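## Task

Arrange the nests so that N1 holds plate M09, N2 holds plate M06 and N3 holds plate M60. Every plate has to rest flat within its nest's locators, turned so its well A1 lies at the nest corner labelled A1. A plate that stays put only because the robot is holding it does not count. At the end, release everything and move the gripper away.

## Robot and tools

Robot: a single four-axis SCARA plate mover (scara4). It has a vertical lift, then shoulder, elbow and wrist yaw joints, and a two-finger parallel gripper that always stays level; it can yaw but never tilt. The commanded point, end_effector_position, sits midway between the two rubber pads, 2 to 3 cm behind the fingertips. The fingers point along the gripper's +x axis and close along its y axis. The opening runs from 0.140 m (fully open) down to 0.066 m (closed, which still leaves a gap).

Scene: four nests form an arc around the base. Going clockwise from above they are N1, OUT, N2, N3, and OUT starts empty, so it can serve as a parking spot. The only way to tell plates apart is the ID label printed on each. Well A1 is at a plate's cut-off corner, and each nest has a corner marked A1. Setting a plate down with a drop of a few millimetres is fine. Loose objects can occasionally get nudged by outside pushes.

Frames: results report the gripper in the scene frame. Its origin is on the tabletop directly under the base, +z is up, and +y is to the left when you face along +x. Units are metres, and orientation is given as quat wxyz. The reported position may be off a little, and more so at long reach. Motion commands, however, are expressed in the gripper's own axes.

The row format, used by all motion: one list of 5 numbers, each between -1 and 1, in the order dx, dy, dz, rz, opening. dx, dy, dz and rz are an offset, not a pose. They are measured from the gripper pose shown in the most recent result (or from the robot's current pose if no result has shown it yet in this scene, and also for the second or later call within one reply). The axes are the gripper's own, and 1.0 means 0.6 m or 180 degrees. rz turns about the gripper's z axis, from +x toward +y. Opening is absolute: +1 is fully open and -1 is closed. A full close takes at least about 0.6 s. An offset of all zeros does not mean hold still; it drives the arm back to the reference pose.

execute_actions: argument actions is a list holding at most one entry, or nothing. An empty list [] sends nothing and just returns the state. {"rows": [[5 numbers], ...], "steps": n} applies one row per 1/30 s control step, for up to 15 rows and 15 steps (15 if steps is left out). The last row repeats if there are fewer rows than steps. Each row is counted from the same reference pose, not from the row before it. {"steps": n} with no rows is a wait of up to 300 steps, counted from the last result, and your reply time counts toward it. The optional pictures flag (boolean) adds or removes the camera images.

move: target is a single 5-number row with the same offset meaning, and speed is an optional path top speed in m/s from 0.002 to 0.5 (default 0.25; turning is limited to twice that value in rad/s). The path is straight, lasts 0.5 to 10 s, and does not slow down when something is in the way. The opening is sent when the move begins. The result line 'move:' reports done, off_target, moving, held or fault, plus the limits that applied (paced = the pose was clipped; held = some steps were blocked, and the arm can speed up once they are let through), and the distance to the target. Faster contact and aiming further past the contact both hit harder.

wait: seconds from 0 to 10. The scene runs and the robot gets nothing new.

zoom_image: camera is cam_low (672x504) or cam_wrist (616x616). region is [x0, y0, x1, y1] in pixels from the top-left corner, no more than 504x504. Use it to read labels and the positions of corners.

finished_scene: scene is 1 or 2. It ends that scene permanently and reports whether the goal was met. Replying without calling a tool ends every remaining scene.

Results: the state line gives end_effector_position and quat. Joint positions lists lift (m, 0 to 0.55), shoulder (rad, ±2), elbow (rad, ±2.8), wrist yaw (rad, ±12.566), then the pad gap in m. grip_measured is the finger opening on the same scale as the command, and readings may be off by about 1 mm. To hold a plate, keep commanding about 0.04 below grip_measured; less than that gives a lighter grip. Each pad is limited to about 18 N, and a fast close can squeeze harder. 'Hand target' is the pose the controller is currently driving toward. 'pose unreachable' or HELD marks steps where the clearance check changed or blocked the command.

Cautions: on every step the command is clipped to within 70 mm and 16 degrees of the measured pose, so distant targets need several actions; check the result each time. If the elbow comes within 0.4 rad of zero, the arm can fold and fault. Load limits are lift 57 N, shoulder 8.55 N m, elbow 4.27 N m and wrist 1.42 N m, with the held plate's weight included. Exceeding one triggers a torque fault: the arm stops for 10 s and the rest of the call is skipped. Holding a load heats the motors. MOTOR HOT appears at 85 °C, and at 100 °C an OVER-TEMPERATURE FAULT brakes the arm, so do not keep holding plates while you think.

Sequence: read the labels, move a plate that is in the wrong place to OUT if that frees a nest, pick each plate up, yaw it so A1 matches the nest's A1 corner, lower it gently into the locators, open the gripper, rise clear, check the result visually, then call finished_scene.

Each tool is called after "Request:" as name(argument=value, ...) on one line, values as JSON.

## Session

Request:
execute_actions(actions=[])

Scene clock: 0.00 s of 12600.00 s.
end_effector_position=(+0.5722, -0.2237, +0.4819) grip_measured=+0.99 end_effector_quat_wxyz=(+0.805, +0.000, +0.000, +0.594)
Joint positions: [ 0.477 -0.56   2.648 -0.817  0.14 ]
Motor temperatures (°C, as the motors report them): [36 24 25 24]
Hand target: +0.572, -0.224, +0.482; +0.805, +0.000, +0.000, +0.594

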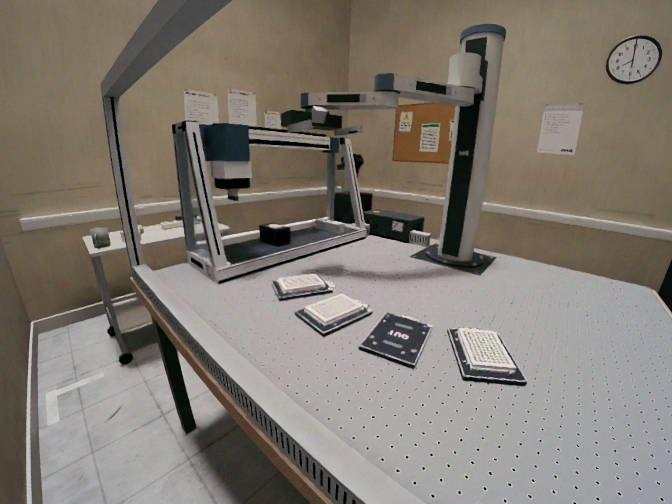

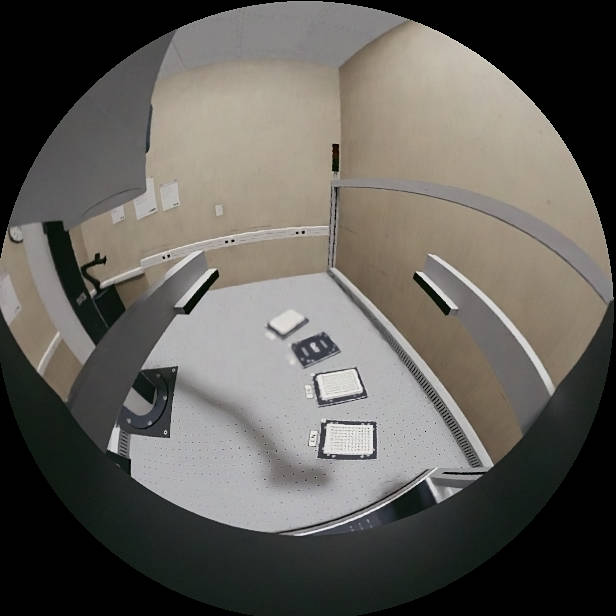

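Request:
move(target=[0.1, 0.037, -0.653, -0.543, 1], speed=0.3)

Scene clock: 11.47 s of 12600.00 s.
end_effector_position=(+0.5688, -0.1596, +0.0901) grip_measured=+0.99 end_effector_quat_wxyz=(+0.976, +0.000, +0.000, -0.216)
Joint positions: [ 0.085  0.516  1.152 -2.103  0.14 ]
Motor temperatures (°C, as the motors report them): [36 24 25 24]
Hand target: +0.569, -0.160, +0.090; +0.976, +0.000, +0.000, -0.216
Off the commanded pose: 0.000 m, 0 deg.
After step 90, 5.27 s passed at rest.
move: done

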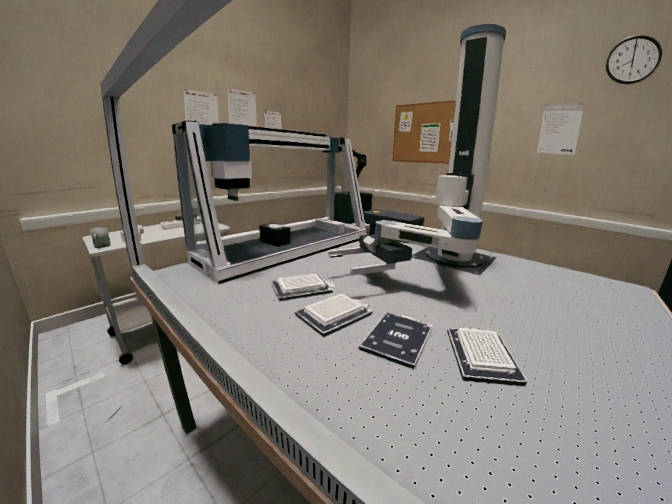

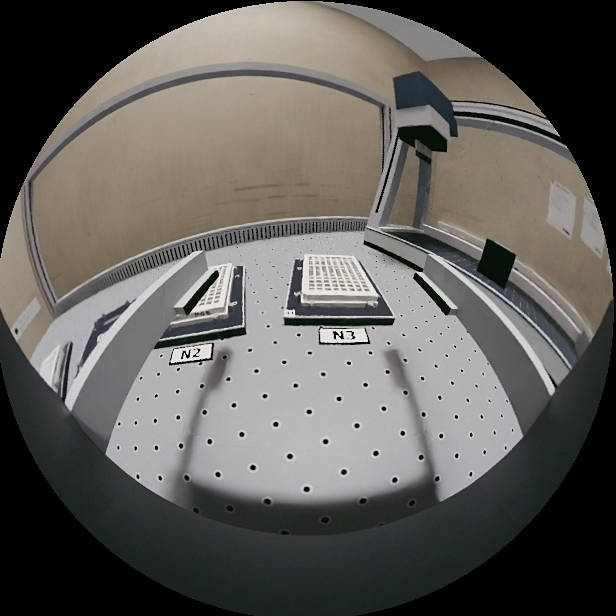

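Request:
zoom_image(camera="cam_wrist", region=[160, 240, 410, 350])

Region (160, 240, 410, 350) of cam_wrist's 616x616 image, scaled by 2.016, with more detail than that image has; it fills the top 222 rows of this view, and the rest is white.

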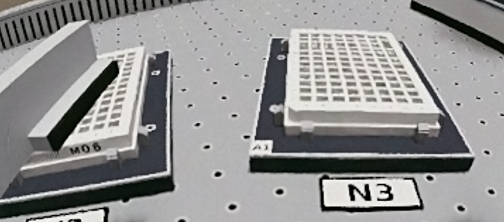

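Request:
move(target=[0.14, -0.03, -0.03, 0, 1], speed=0.2)

Scene clock: 21.60 s of 12600.00 s.
end_effector_position=(+0.6374, -0.2114, +0.0720) grip_measured=+0.99 end_effector_quat_wxyz=(+0.977, +0.000, +0.000, -0.215)
Joint positions: [ 0.067  0.283  1.569 -2.286  0.14 ]
Motor temperatures (°C, as the motors report them): [37 24 25 24]
Hand target: +0.637, -0.211, +0.072; +0.976, +0.000, +0.000, -0.216
Off the commanded pose: 0.000 m, 0 deg.
After step 90, 6.33 s passed at rest.
move: done

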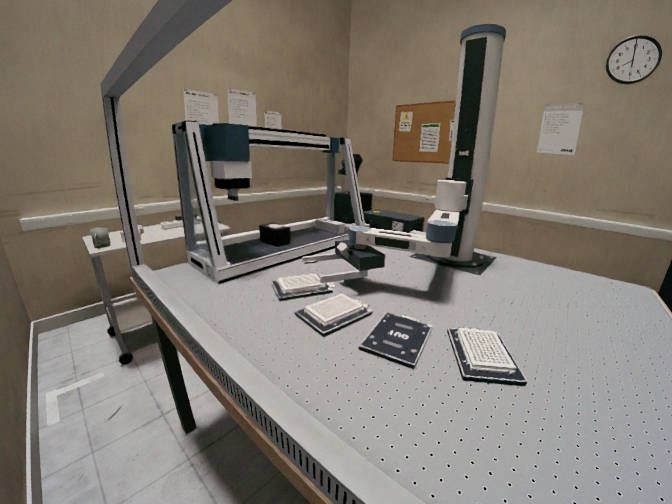

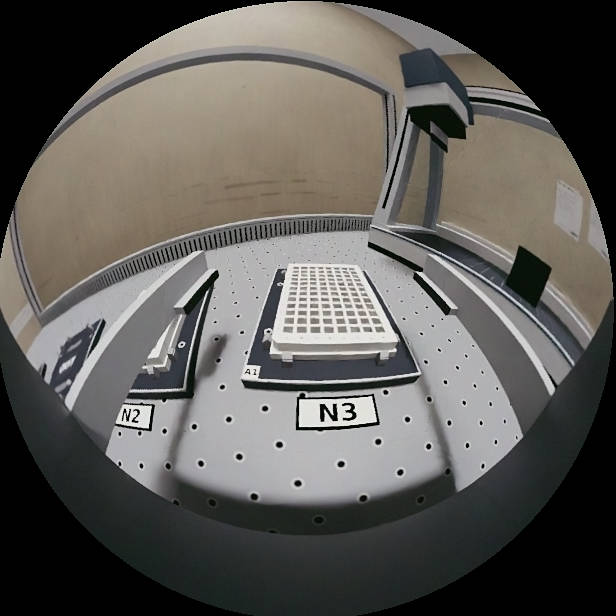

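Request:
zoom_image(camera="cam_wrist", region=[235, 255, 425, 390])

Region (235, 255, 425, 390) of cam_wrist's 616x616 image, scaled by 2.653, with more detail than that image has; it fills the top 358 rows of this view, and the rest is white.

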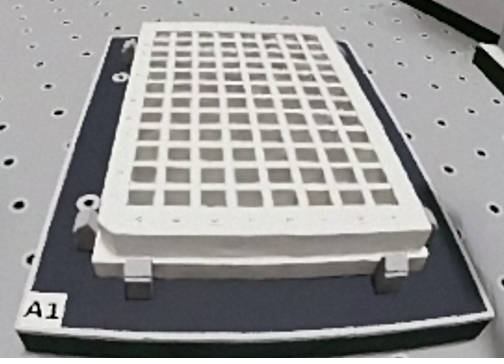

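Request:
zoom_image(camera="cam_low", region=[430, 310, 540, 400])

Region (430, 310, 540, 400) of cam_low's 672x504 image, scaled by 4.582, with more detail than that image has; it fills the top 412 rows of this view, and the rest is white.

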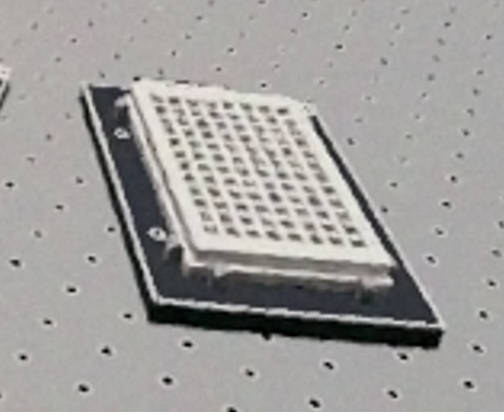

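Request:
zoom_image(camera="cam_low", region=[265, 265, 385, 345])

Region (265, 265, 385, 345) of cam_low's 672x504 image, scaled by 4.200, with more detail than that image has.

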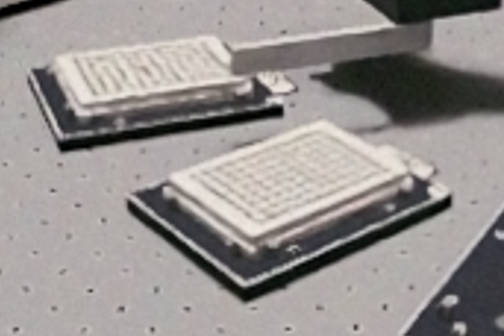

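Request:
move(target=[-0.2925, 0.548, 0, 0.583, 1], speed=0.3)

Scene clock: 48.20 s of 12600.00 s.
end_effector_position=(+0.6166, +0.1608, +0.0720) grip_measured=+0.99 end_effector_quat_wxyz=(+0.766, +0.000, +0.000, +0.643)
Joint positions: [ 0.067  0.637  1.864 -1.103  0.14 ]
Motor temperatures (°C, as the motors report them): [37 24 25 24]
Hand target: +0.617, +0.161, +0.072; +0.766, +0.000, +0.000, +0.643
Off the commanded pose: 0.000 m, 0 deg.
After step 90, 20.20 s passed at rest.
move: done

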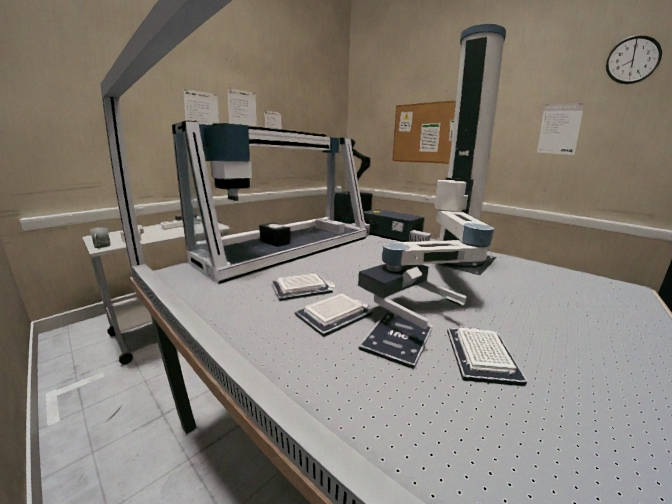

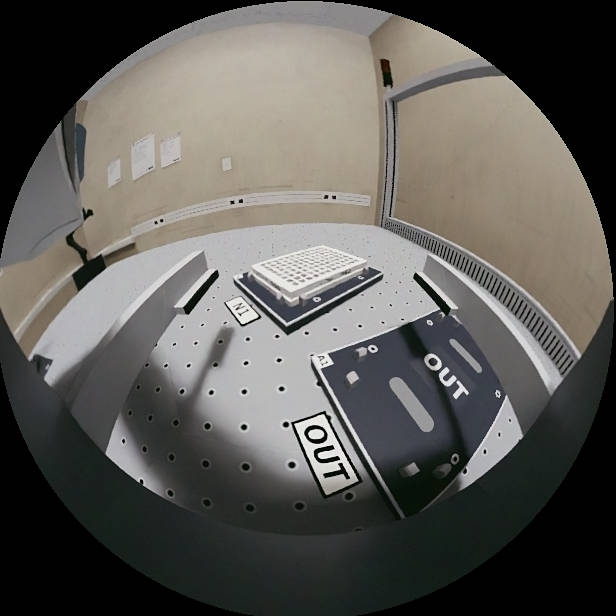

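Request:
zoom_image(camera="cam_wrist", region=[225, 240, 395, 335])

Region (225, 240, 395, 335) of cam_wrist's 616x616 image, scaled by 2.965, with more detail than that image has; it fills the top 282 rows of this view, and the rest is white.

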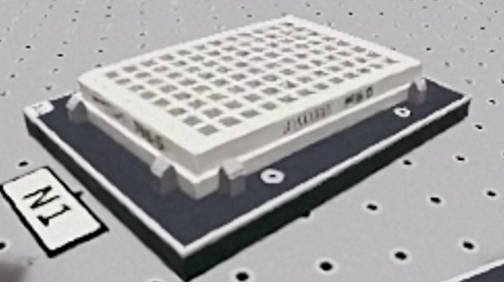

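Request:
zoom_image(camera="cam_wrist", region=[315, 262, 365, 290])

Region (315, 262, 365, 290) of cam_wrist's 616x616 image, scaled by 10.080, with more detail than that image has; it fills the top 282 rows of this view, and the rest is white.

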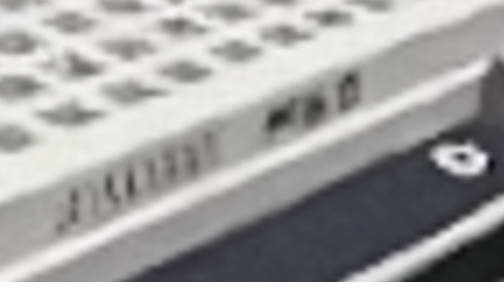

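Request:
move(target=[0.176, 0.091, 0, -0.256, 0.3], speed=0.3)

Scene clock: 68.13 s of 12600.00 s.
end_effector_position=(+0.5810, +0.2745, +0.0720) grip_measured=+0.30 end_effector_quat_wxyz=(+0.956, +0.000, +0.000, +0.293)
Joint positions: [ 0.067  1.345  1.471 -2.222  0.114]
Motor temperatures (°C, as the motors report them): [37 24 26 24]
Hand target: +0.581, +0.274, +0.072; +0.956, +0.000, +0.000, +0.292
Off the commanded pose: 0.000 m, 0 deg.
After step 90, 15.23 s passed at rest.
move: done

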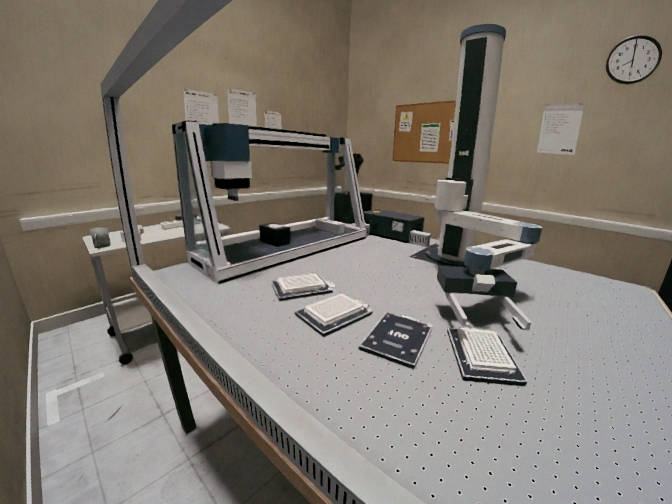

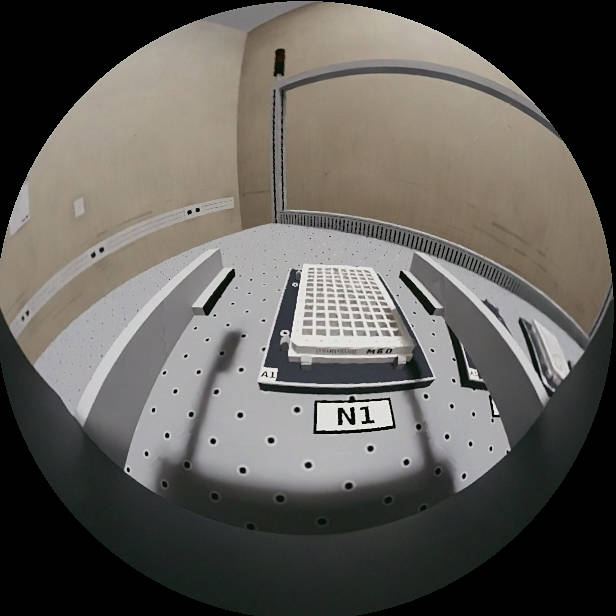

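Request:
move(target=[0.1, -0.025, -0.015, -0.017, 0.3], speed=0.15)

Scene clock: 78.40 s of 12600.00 s.
end_effector_position=(+0.6392, +0.2956, +0.0630) grip_measured=+0.30 end_effector_quat_wxyz=(+0.964, +0.000, +0.000, +0.267)
Joint positions: [ 0.058  1.18   1.814 -2.453  0.114]
Motor temperatures (°C, as the motors report them): [37 24 26 24]
Hand target: +0.639, +0.296, +0.063; +0.964, +0.000, +0.000, +0.267
Off the commanded pose: 0.000 m, 0 deg.
After step 90, 6.50 s passed at rest.
move: done

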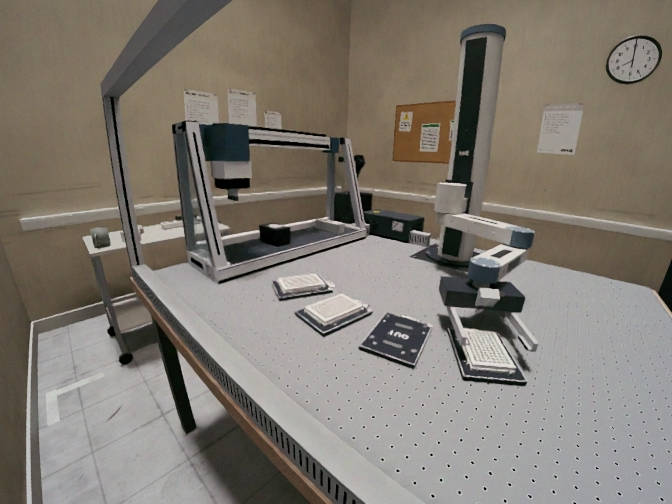

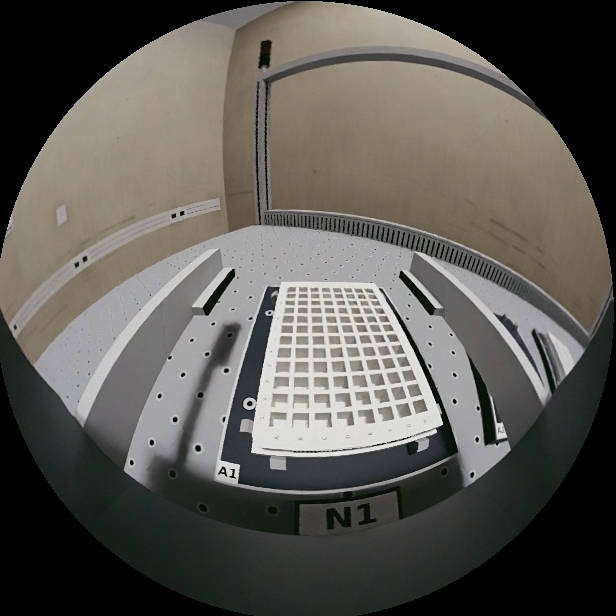

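Request:
move(target=[0, -0.008, -0.053, 0, 0.3], speed=0.05)

Request:
move(target=[0, 0, 0, 0, -0.55], speed=0.05)

Request:
move(target=[0, 0, 0.1, 0, -0.55], speed=0.1)

Scene clock: 88.57 s of 12600.00 s.
end_effector_position=(+0.6416, +0.2915, +0.0312) grip_measured=+0.30 end_effector_quat_wxyz=(+0.964, +0.000, +0.000, +0.267)
Joint positions: [ 0.026  1.168  1.813 -2.441  0.114]
Motor temperatures (°C, as the motors report them): [37 24 25 24]
Hand target: +0.642, +0.291, +0.031; +0.964, +0.000, +0.000, +0.267
Off the commanded pose: 0.000 m, 0 deg.
After step 90, 6.30 s passed at rest.
move: done

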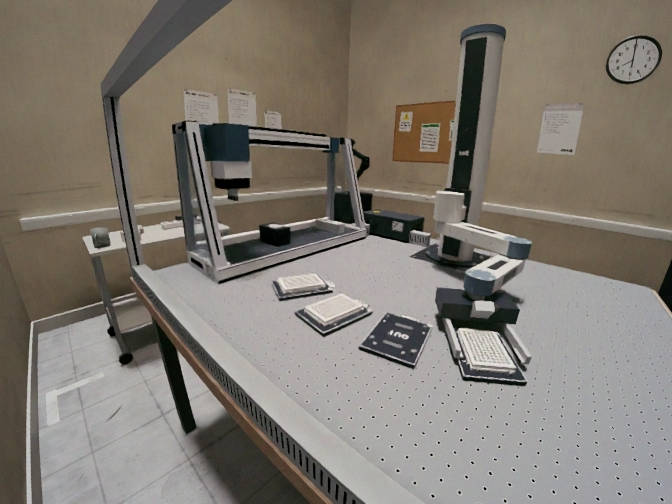

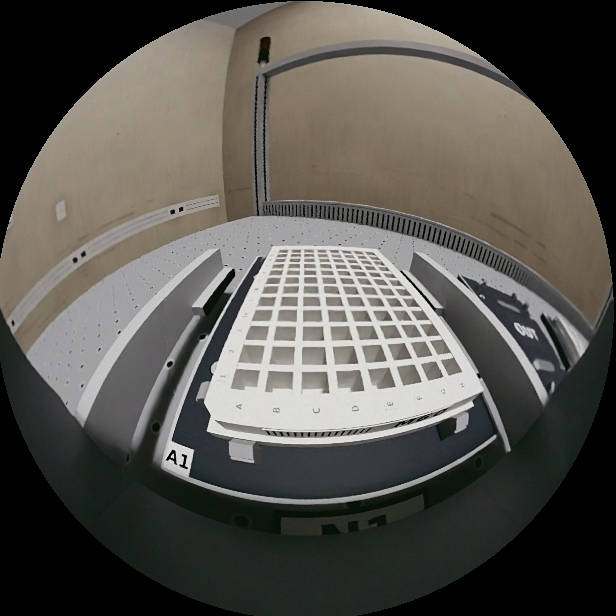

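Scene clock: 89.07 s of 12600.00 s.
end_effector_position=(+0.6445, +0.2862, +0.0312) grip_measured=-0.49 end_effector_quat_wxyz=(+0.966, +0.000, +0.000, +0.258)
Joint positions: [ 0.026  1.161  1.811 -2.451  0.085]
Motor temperatures (°C, as the motors report them): [37 24 26 24]
Hand target: +0.642, +0.292, +0.031; +0.964, +0.000, +0.000, +0.267
Off the commanded pose: 0.006 m, 1 deg.
move: off_target

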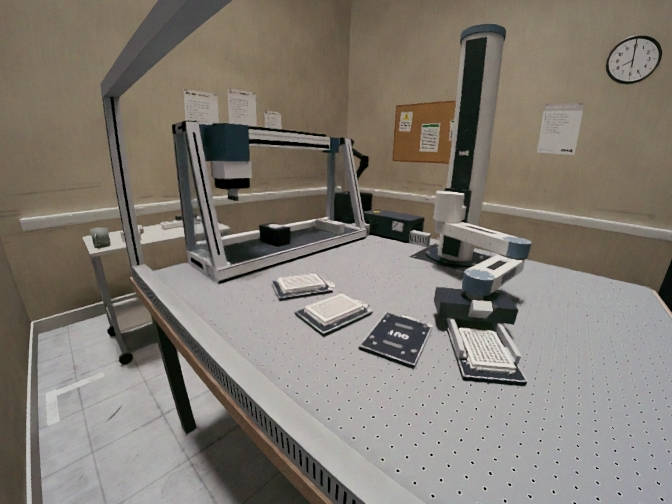

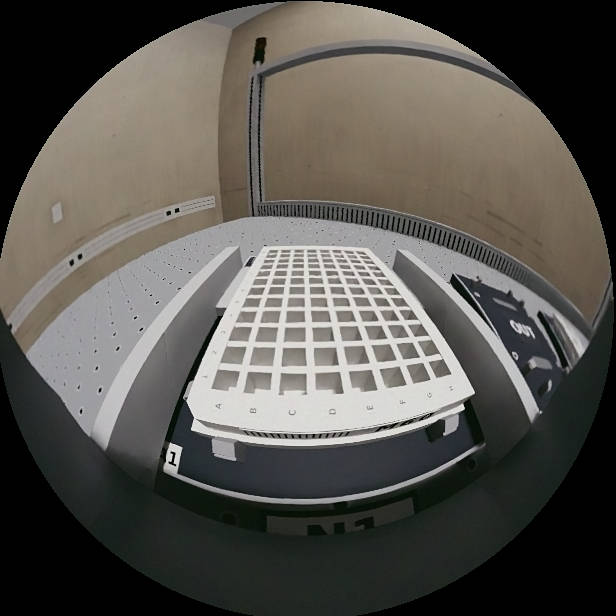

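Scene clock: 89.97 s of 12600.00 s.
end_effector_position=(+0.6445, +0.2862, +0.0912) grip_measured=-0.49 end_effector_quat_wxyz=(+0.966, +0.000, +0.000, +0.258)
Joint positions: [ 0.086  1.161  1.812 -2.45   0.085]
Motor temperatures (°C, as the motors report them): [37 24 26 24]
Hand target: +0.645, +0.286, +0.091; +0.966, +0.000, +0.000, +0.258
Off the commanded pose: 0.000 m, 0 deg.
move: done

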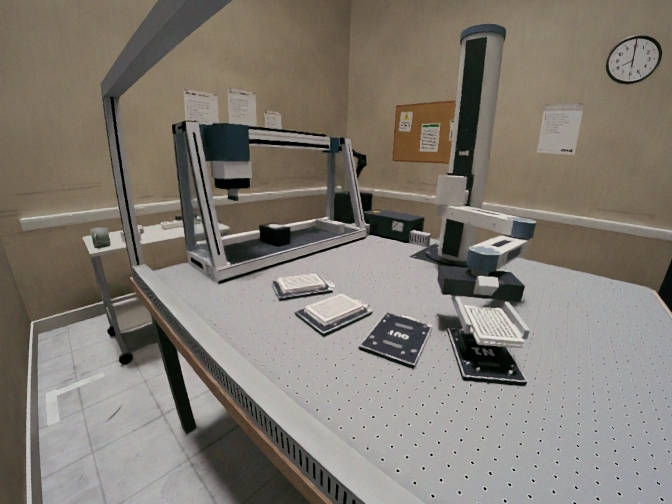

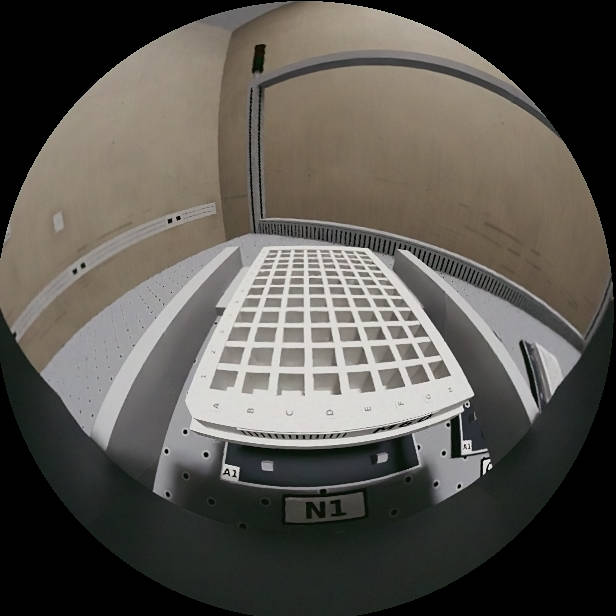

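Request:
move(target=[-0.041, -0.296, 0, -0.102, -0.55], speed=0.2)

Scene clock: 100.00 s of 12600.00 s.
end_effector_position=(+0.7117, +0.1197, +0.0912) grip_measured=-0.49 end_effector_quat_wxyz=(+0.995, +0.000, +0.000, +0.100)
Joint positions: [ 0.086  0.831  1.812 -2.441  0.085]
Motor temperatures (°C, as the motors report them): [37 24 26 24]
Hand target: +0.712, +0.120, +0.091; +0.995, +0.000, +0.000, +0.101
Off the commanded pose: 0.000 m, 0 deg.
After step 90, 5.80 s passed at rest.
move: done

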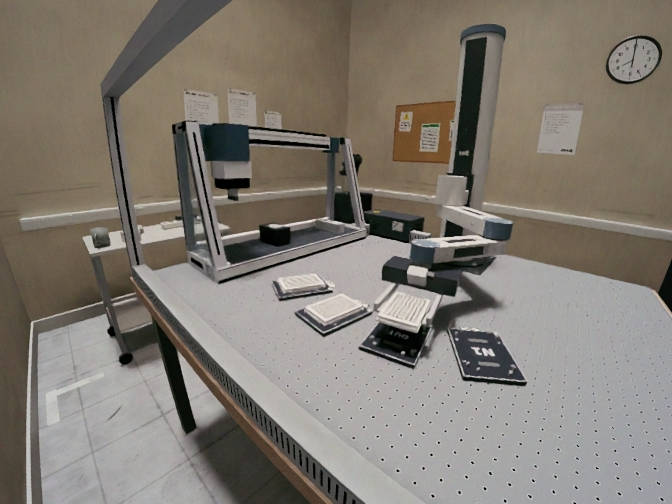

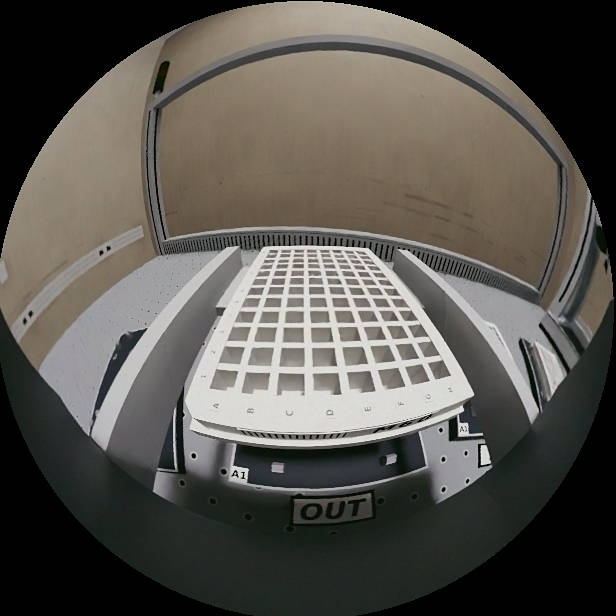

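Request:
move(target=[0, -0.01, -0.08, 0, -0.55], speed=0.06)

Scene clock: 104.57 s of 12600.00 s.
end_effector_position=(+0.7129, +0.1139, +0.0432) grip_measured=-0.49 end_effector_quat_wxyz=(+0.995, +0.000, +0.000, +0.100)
Joint positions: [ 0.038  0.816  1.811 -2.427  0.085]
Motor temperatures (°C, as the motors report them): [37 24 26 24]
Hand target: +0.713, +0.114, +0.043; +0.995, +0.000, +0.000, +0.100
Off the commanded pose: 0.000 m, 0 deg.
After step 90, 0.50 s passed at rest.
move: done

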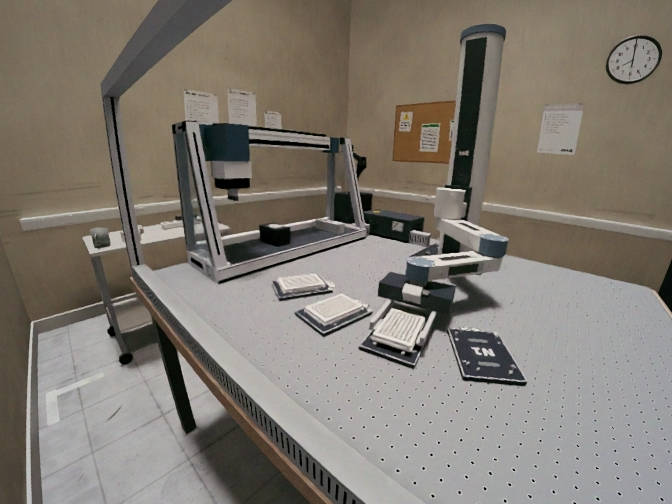

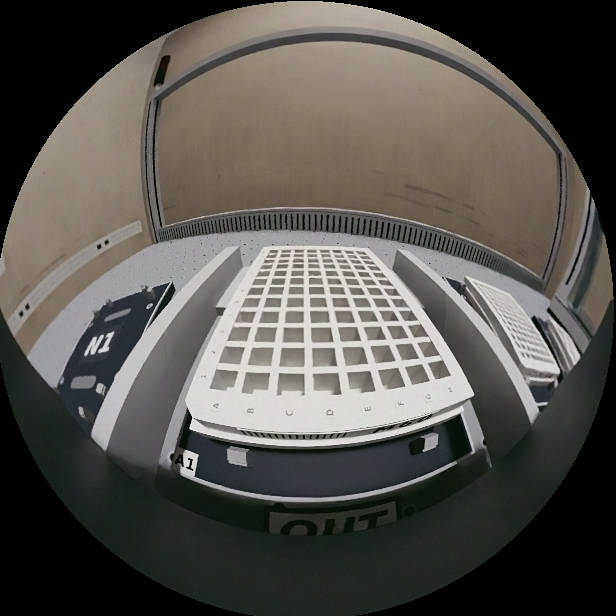

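Request:
move(target=[0, 0, -0.018, 0, -0.55], speed=0.03)

Request:
move(target=[0, 0, 0, 0, 0.3], speed=0.03)

Request:
move(target=[0, 0, 0.1, 0, 0.3], speed=0.1)

Scene clock: 118.37 s of 12600.00 s.
end_effector_position=(+0.7129, +0.1119, +0.0324) grip_measured=-0.49 end_effector_quat_wxyz=(+0.995, +0.000, +0.000, +0.096)
Joint positions: [ 0.027  0.815  1.809 -2.431  0.085]
Motor temperatures (°C, as the motors report them): [37 24 26 24]
Hand target: +0.713, +0.114, +0.032; +0.995, +0.000, +0.000, +0.100
Off the commanded pose: 0.002 m, 0 deg.
After step 90, 10.10 s passed at rest.
move: done

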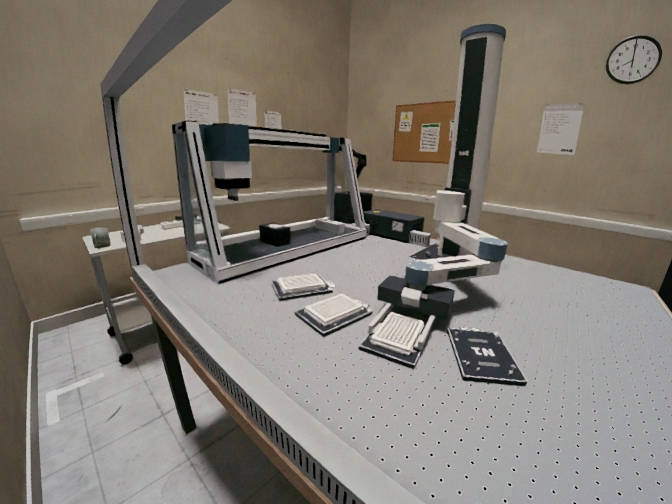

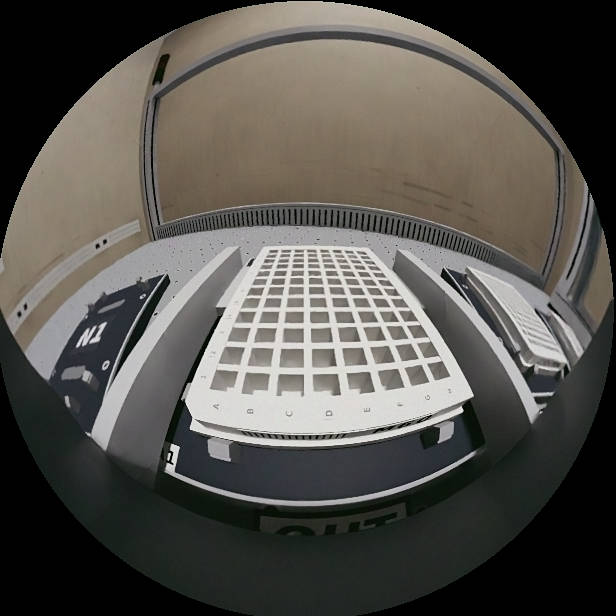

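Scene clock: 118.87 s of 12600.00 s.
end_effector_position=(+0.7130, +0.1117, +0.0324) grip_measured=+0.30 end_effector_quat_wxyz=(+0.995, +0.000, +0.000, +0.096)
Joint positions: [ 0.027  0.815  1.808 -2.431  0.114]
Motor temperatures (°C, as the motors report them): [37 24 26 24]
Hand target: +0.713, +0.112, +0.032; +0.995, +0.000, +0.000, +0.096
Off the commanded pose: 0.000 m, 0 deg.
move: done

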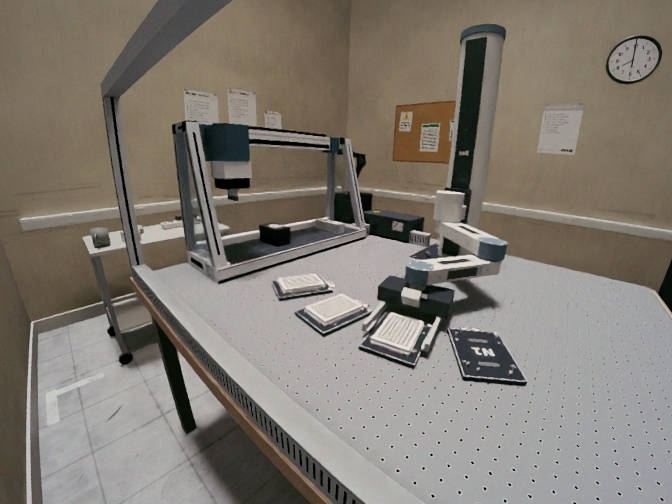

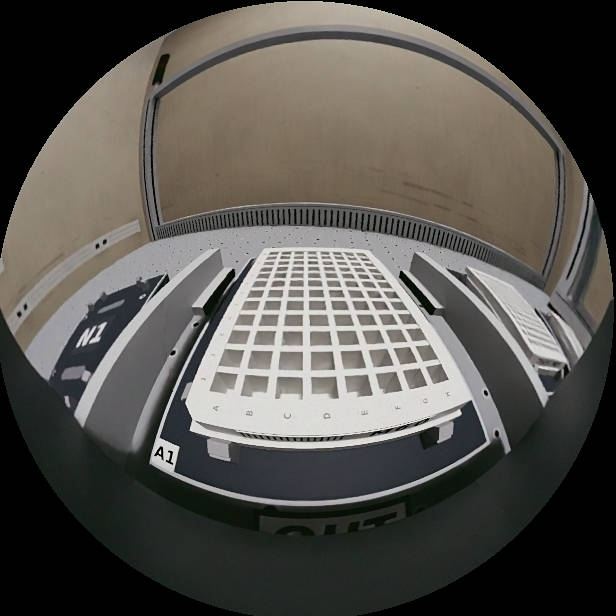

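Scene clock: 119.77 s of 12600.00 s.
end_effector_position=(+0.7130, +0.1117, +0.0925) grip_measured=+0.30 end_effector_quat_wxyz=(+0.995, +0.000, +0.000, +0.096)
Joint positions: [ 0.087  0.815  1.809 -2.431  0.114]
Motor temperatures (°C, as the motors report them): [37 24 26 24]
Hand target: +0.713, +0.112, +0.092; +0.995, +0.000, +0.000, +0.096
Off the commanded pose: 0.000 m, 0 deg.
move: done

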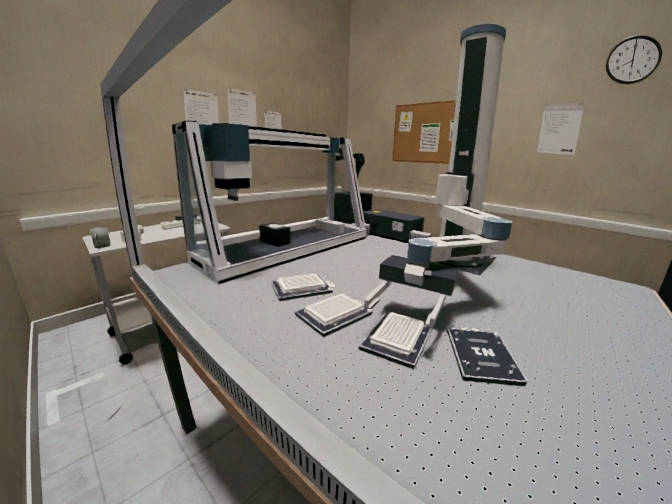

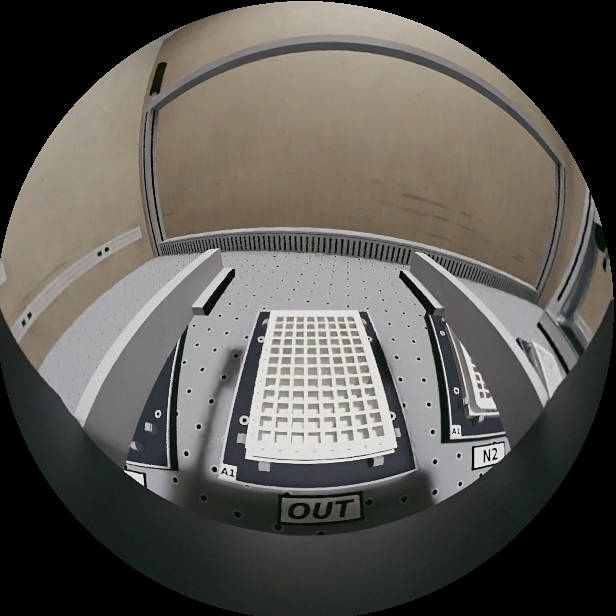

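Request:
move(target=[-0.134, -0.578, -0.05, -0.2, 0.3], speed=0.25)

Scene clock: 129.03 s of 12600.00 s.
end_effector_position=(+0.7001, -0.2442, +0.0625) grip_measured=+0.30 end_effector_quat_wxyz=(+0.976, +0.000, +0.000, -0.216)
Joint positions: [ 0.057  0.083  2.007 -2.527  0.114]
Motor temperatures (°C, as the motors report them): [37 24 26 24]
Hand target: +0.700, -0.244, +0.062; +0.976, +0.000, +0.000, -0.216
Off the commanded pose: 0.000 m, 0 deg.
After step 90, 4.43 s passed at rest.
move: done

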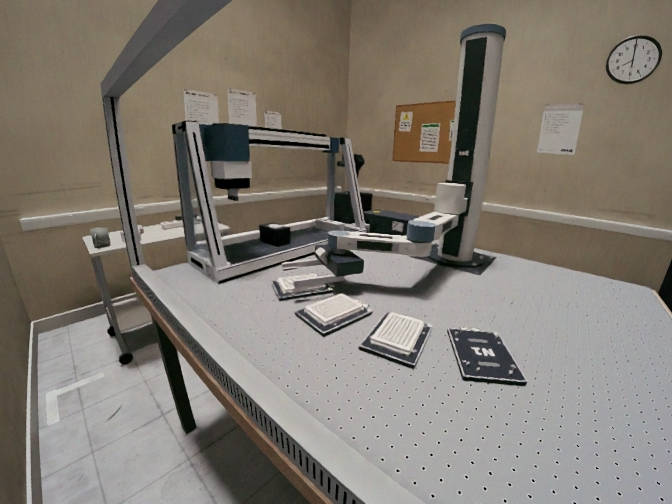

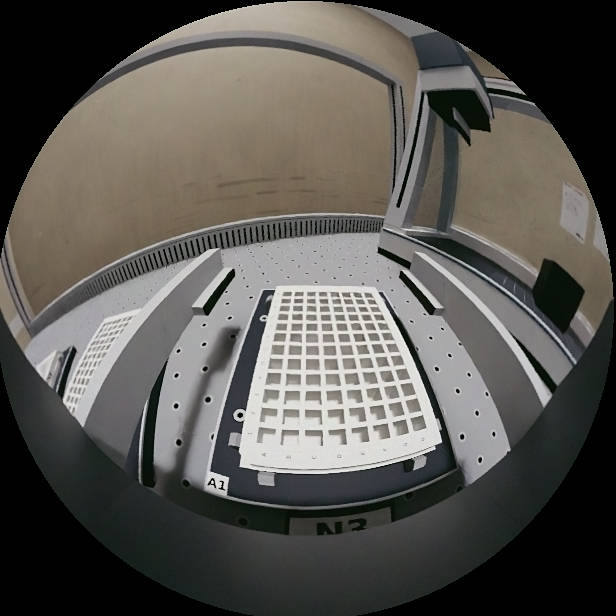

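Request:
move(target=[-0.012, -0.007, -0.052, 0, 0.3], speed=0.05)

Request:
move(target=[0, 0, 0, 0, -0.55], speed=0.05)

Request:
move(target=[0, 0, 0.1, 0, -0.55], speed=0.1)

Scene clock: 136.40 s of 12600.00 s.
end_effector_position=(+0.6918, -0.2450, +0.0312) grip_measured=+0.30 end_effector_quat_wxyz=(+0.976, +0.000, +0.000, -0.217)
Joint positions: [ 0.026  0.096  1.957 -2.489  0.114]
Motor temperatures (°C, as the motors report them): [37 24 26 24]
Hand target: +0.692, -0.245, +0.031; +0.976, +0.000, +0.000, -0.216
Off the commanded pose: 0.000 m, 0 deg.
After step 90, 3.50 s passed at rest.
move: done

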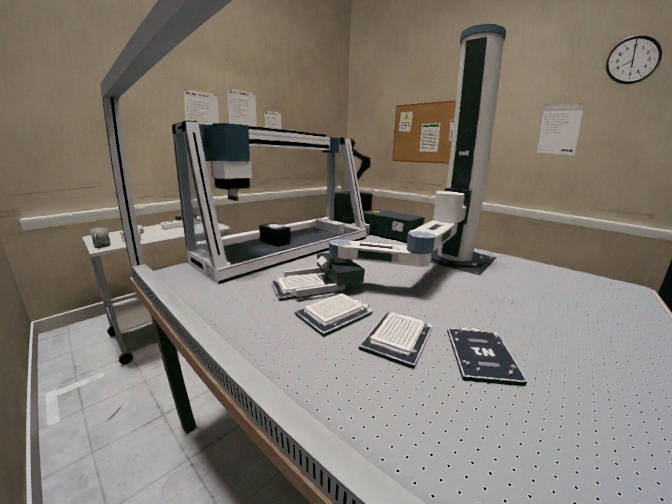

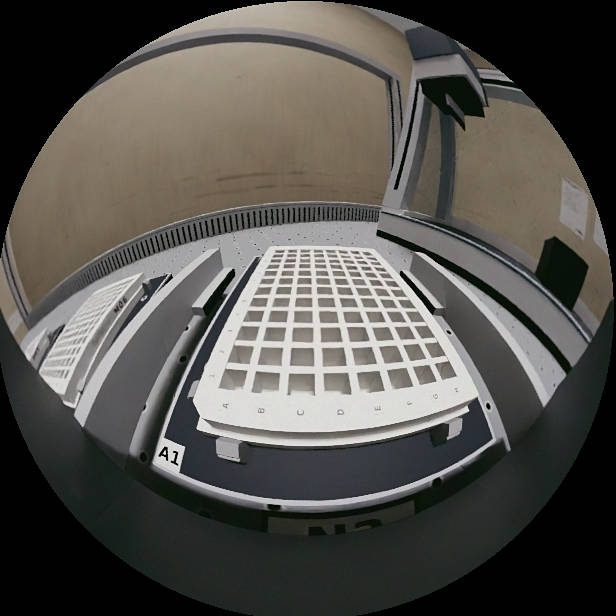

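Scene clock: 136.90 s of 12600.00 s.
end_effector_position=(+0.6902, -0.2480, +0.0312) grip_measured=-0.49 end_effector_quat_wxyz=(+0.975, +0.000, +0.000, -0.222)
Joint positions: [ 0.026  0.092  1.956 -2.495  0.085]
Motor temperatures (°C, as the motors report them): [37 24 26 24]
Hand target: +0.692, -0.245, +0.031; +0.976, +0.000, +0.000, -0.217
Off the commanded pose: 0.003 m, 1 deg.
move: done

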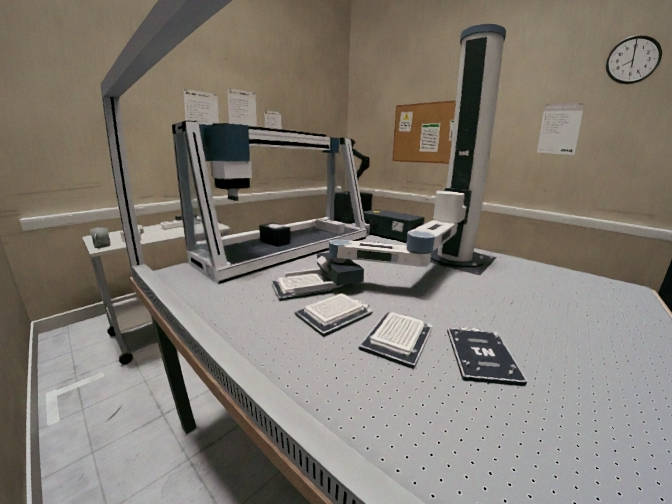

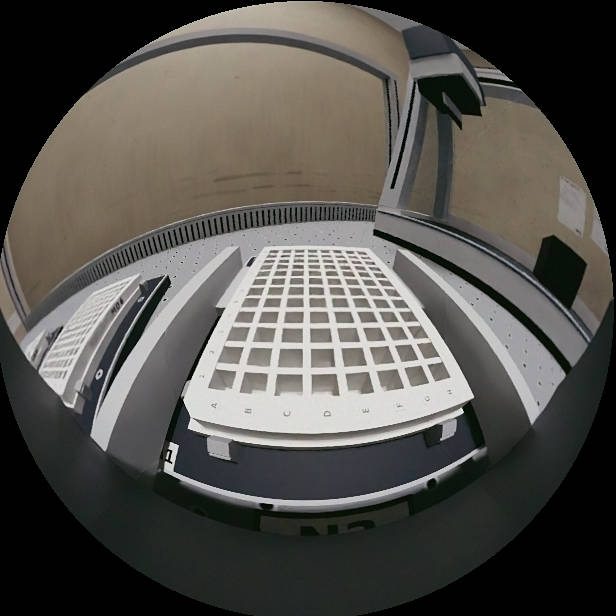

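Scene clock: 137.80 s of 12600.00 s.
end_effector_position=(+0.6902, -0.2480, +0.0913) grip_measured=-0.49 end_effector_quat_wxyz=(+0.975, +0.000, +0.000, -0.222)
Joint positions: [ 0.086  0.092  1.956 -2.495  0.085]
Motor temperatures (°C, as the motors report them): [37 24 26 24]
Hand target: +0.690, -0.248, +0.091; +0.975, +0.000, +0.000, -0.222
Off the commanded pose: 0.000 m, 0 deg.
move: done

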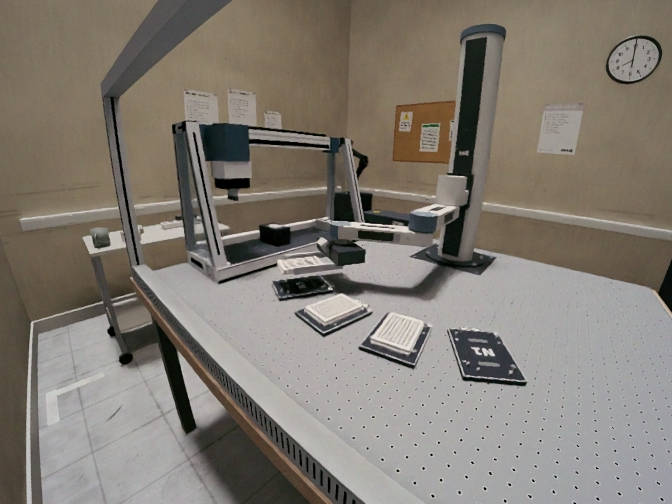

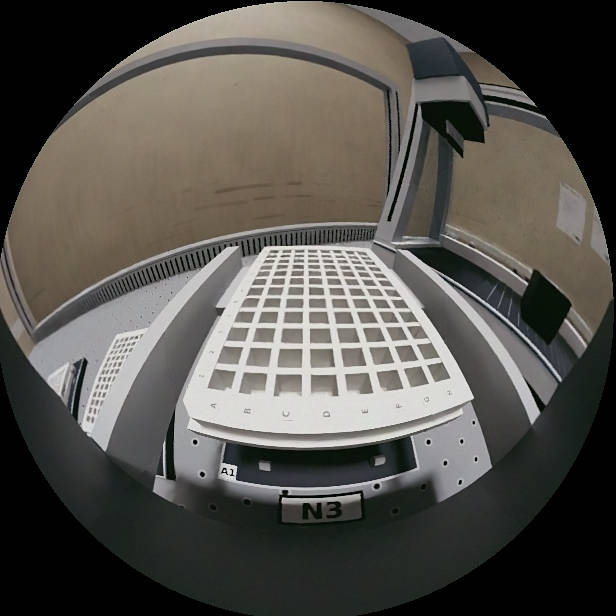

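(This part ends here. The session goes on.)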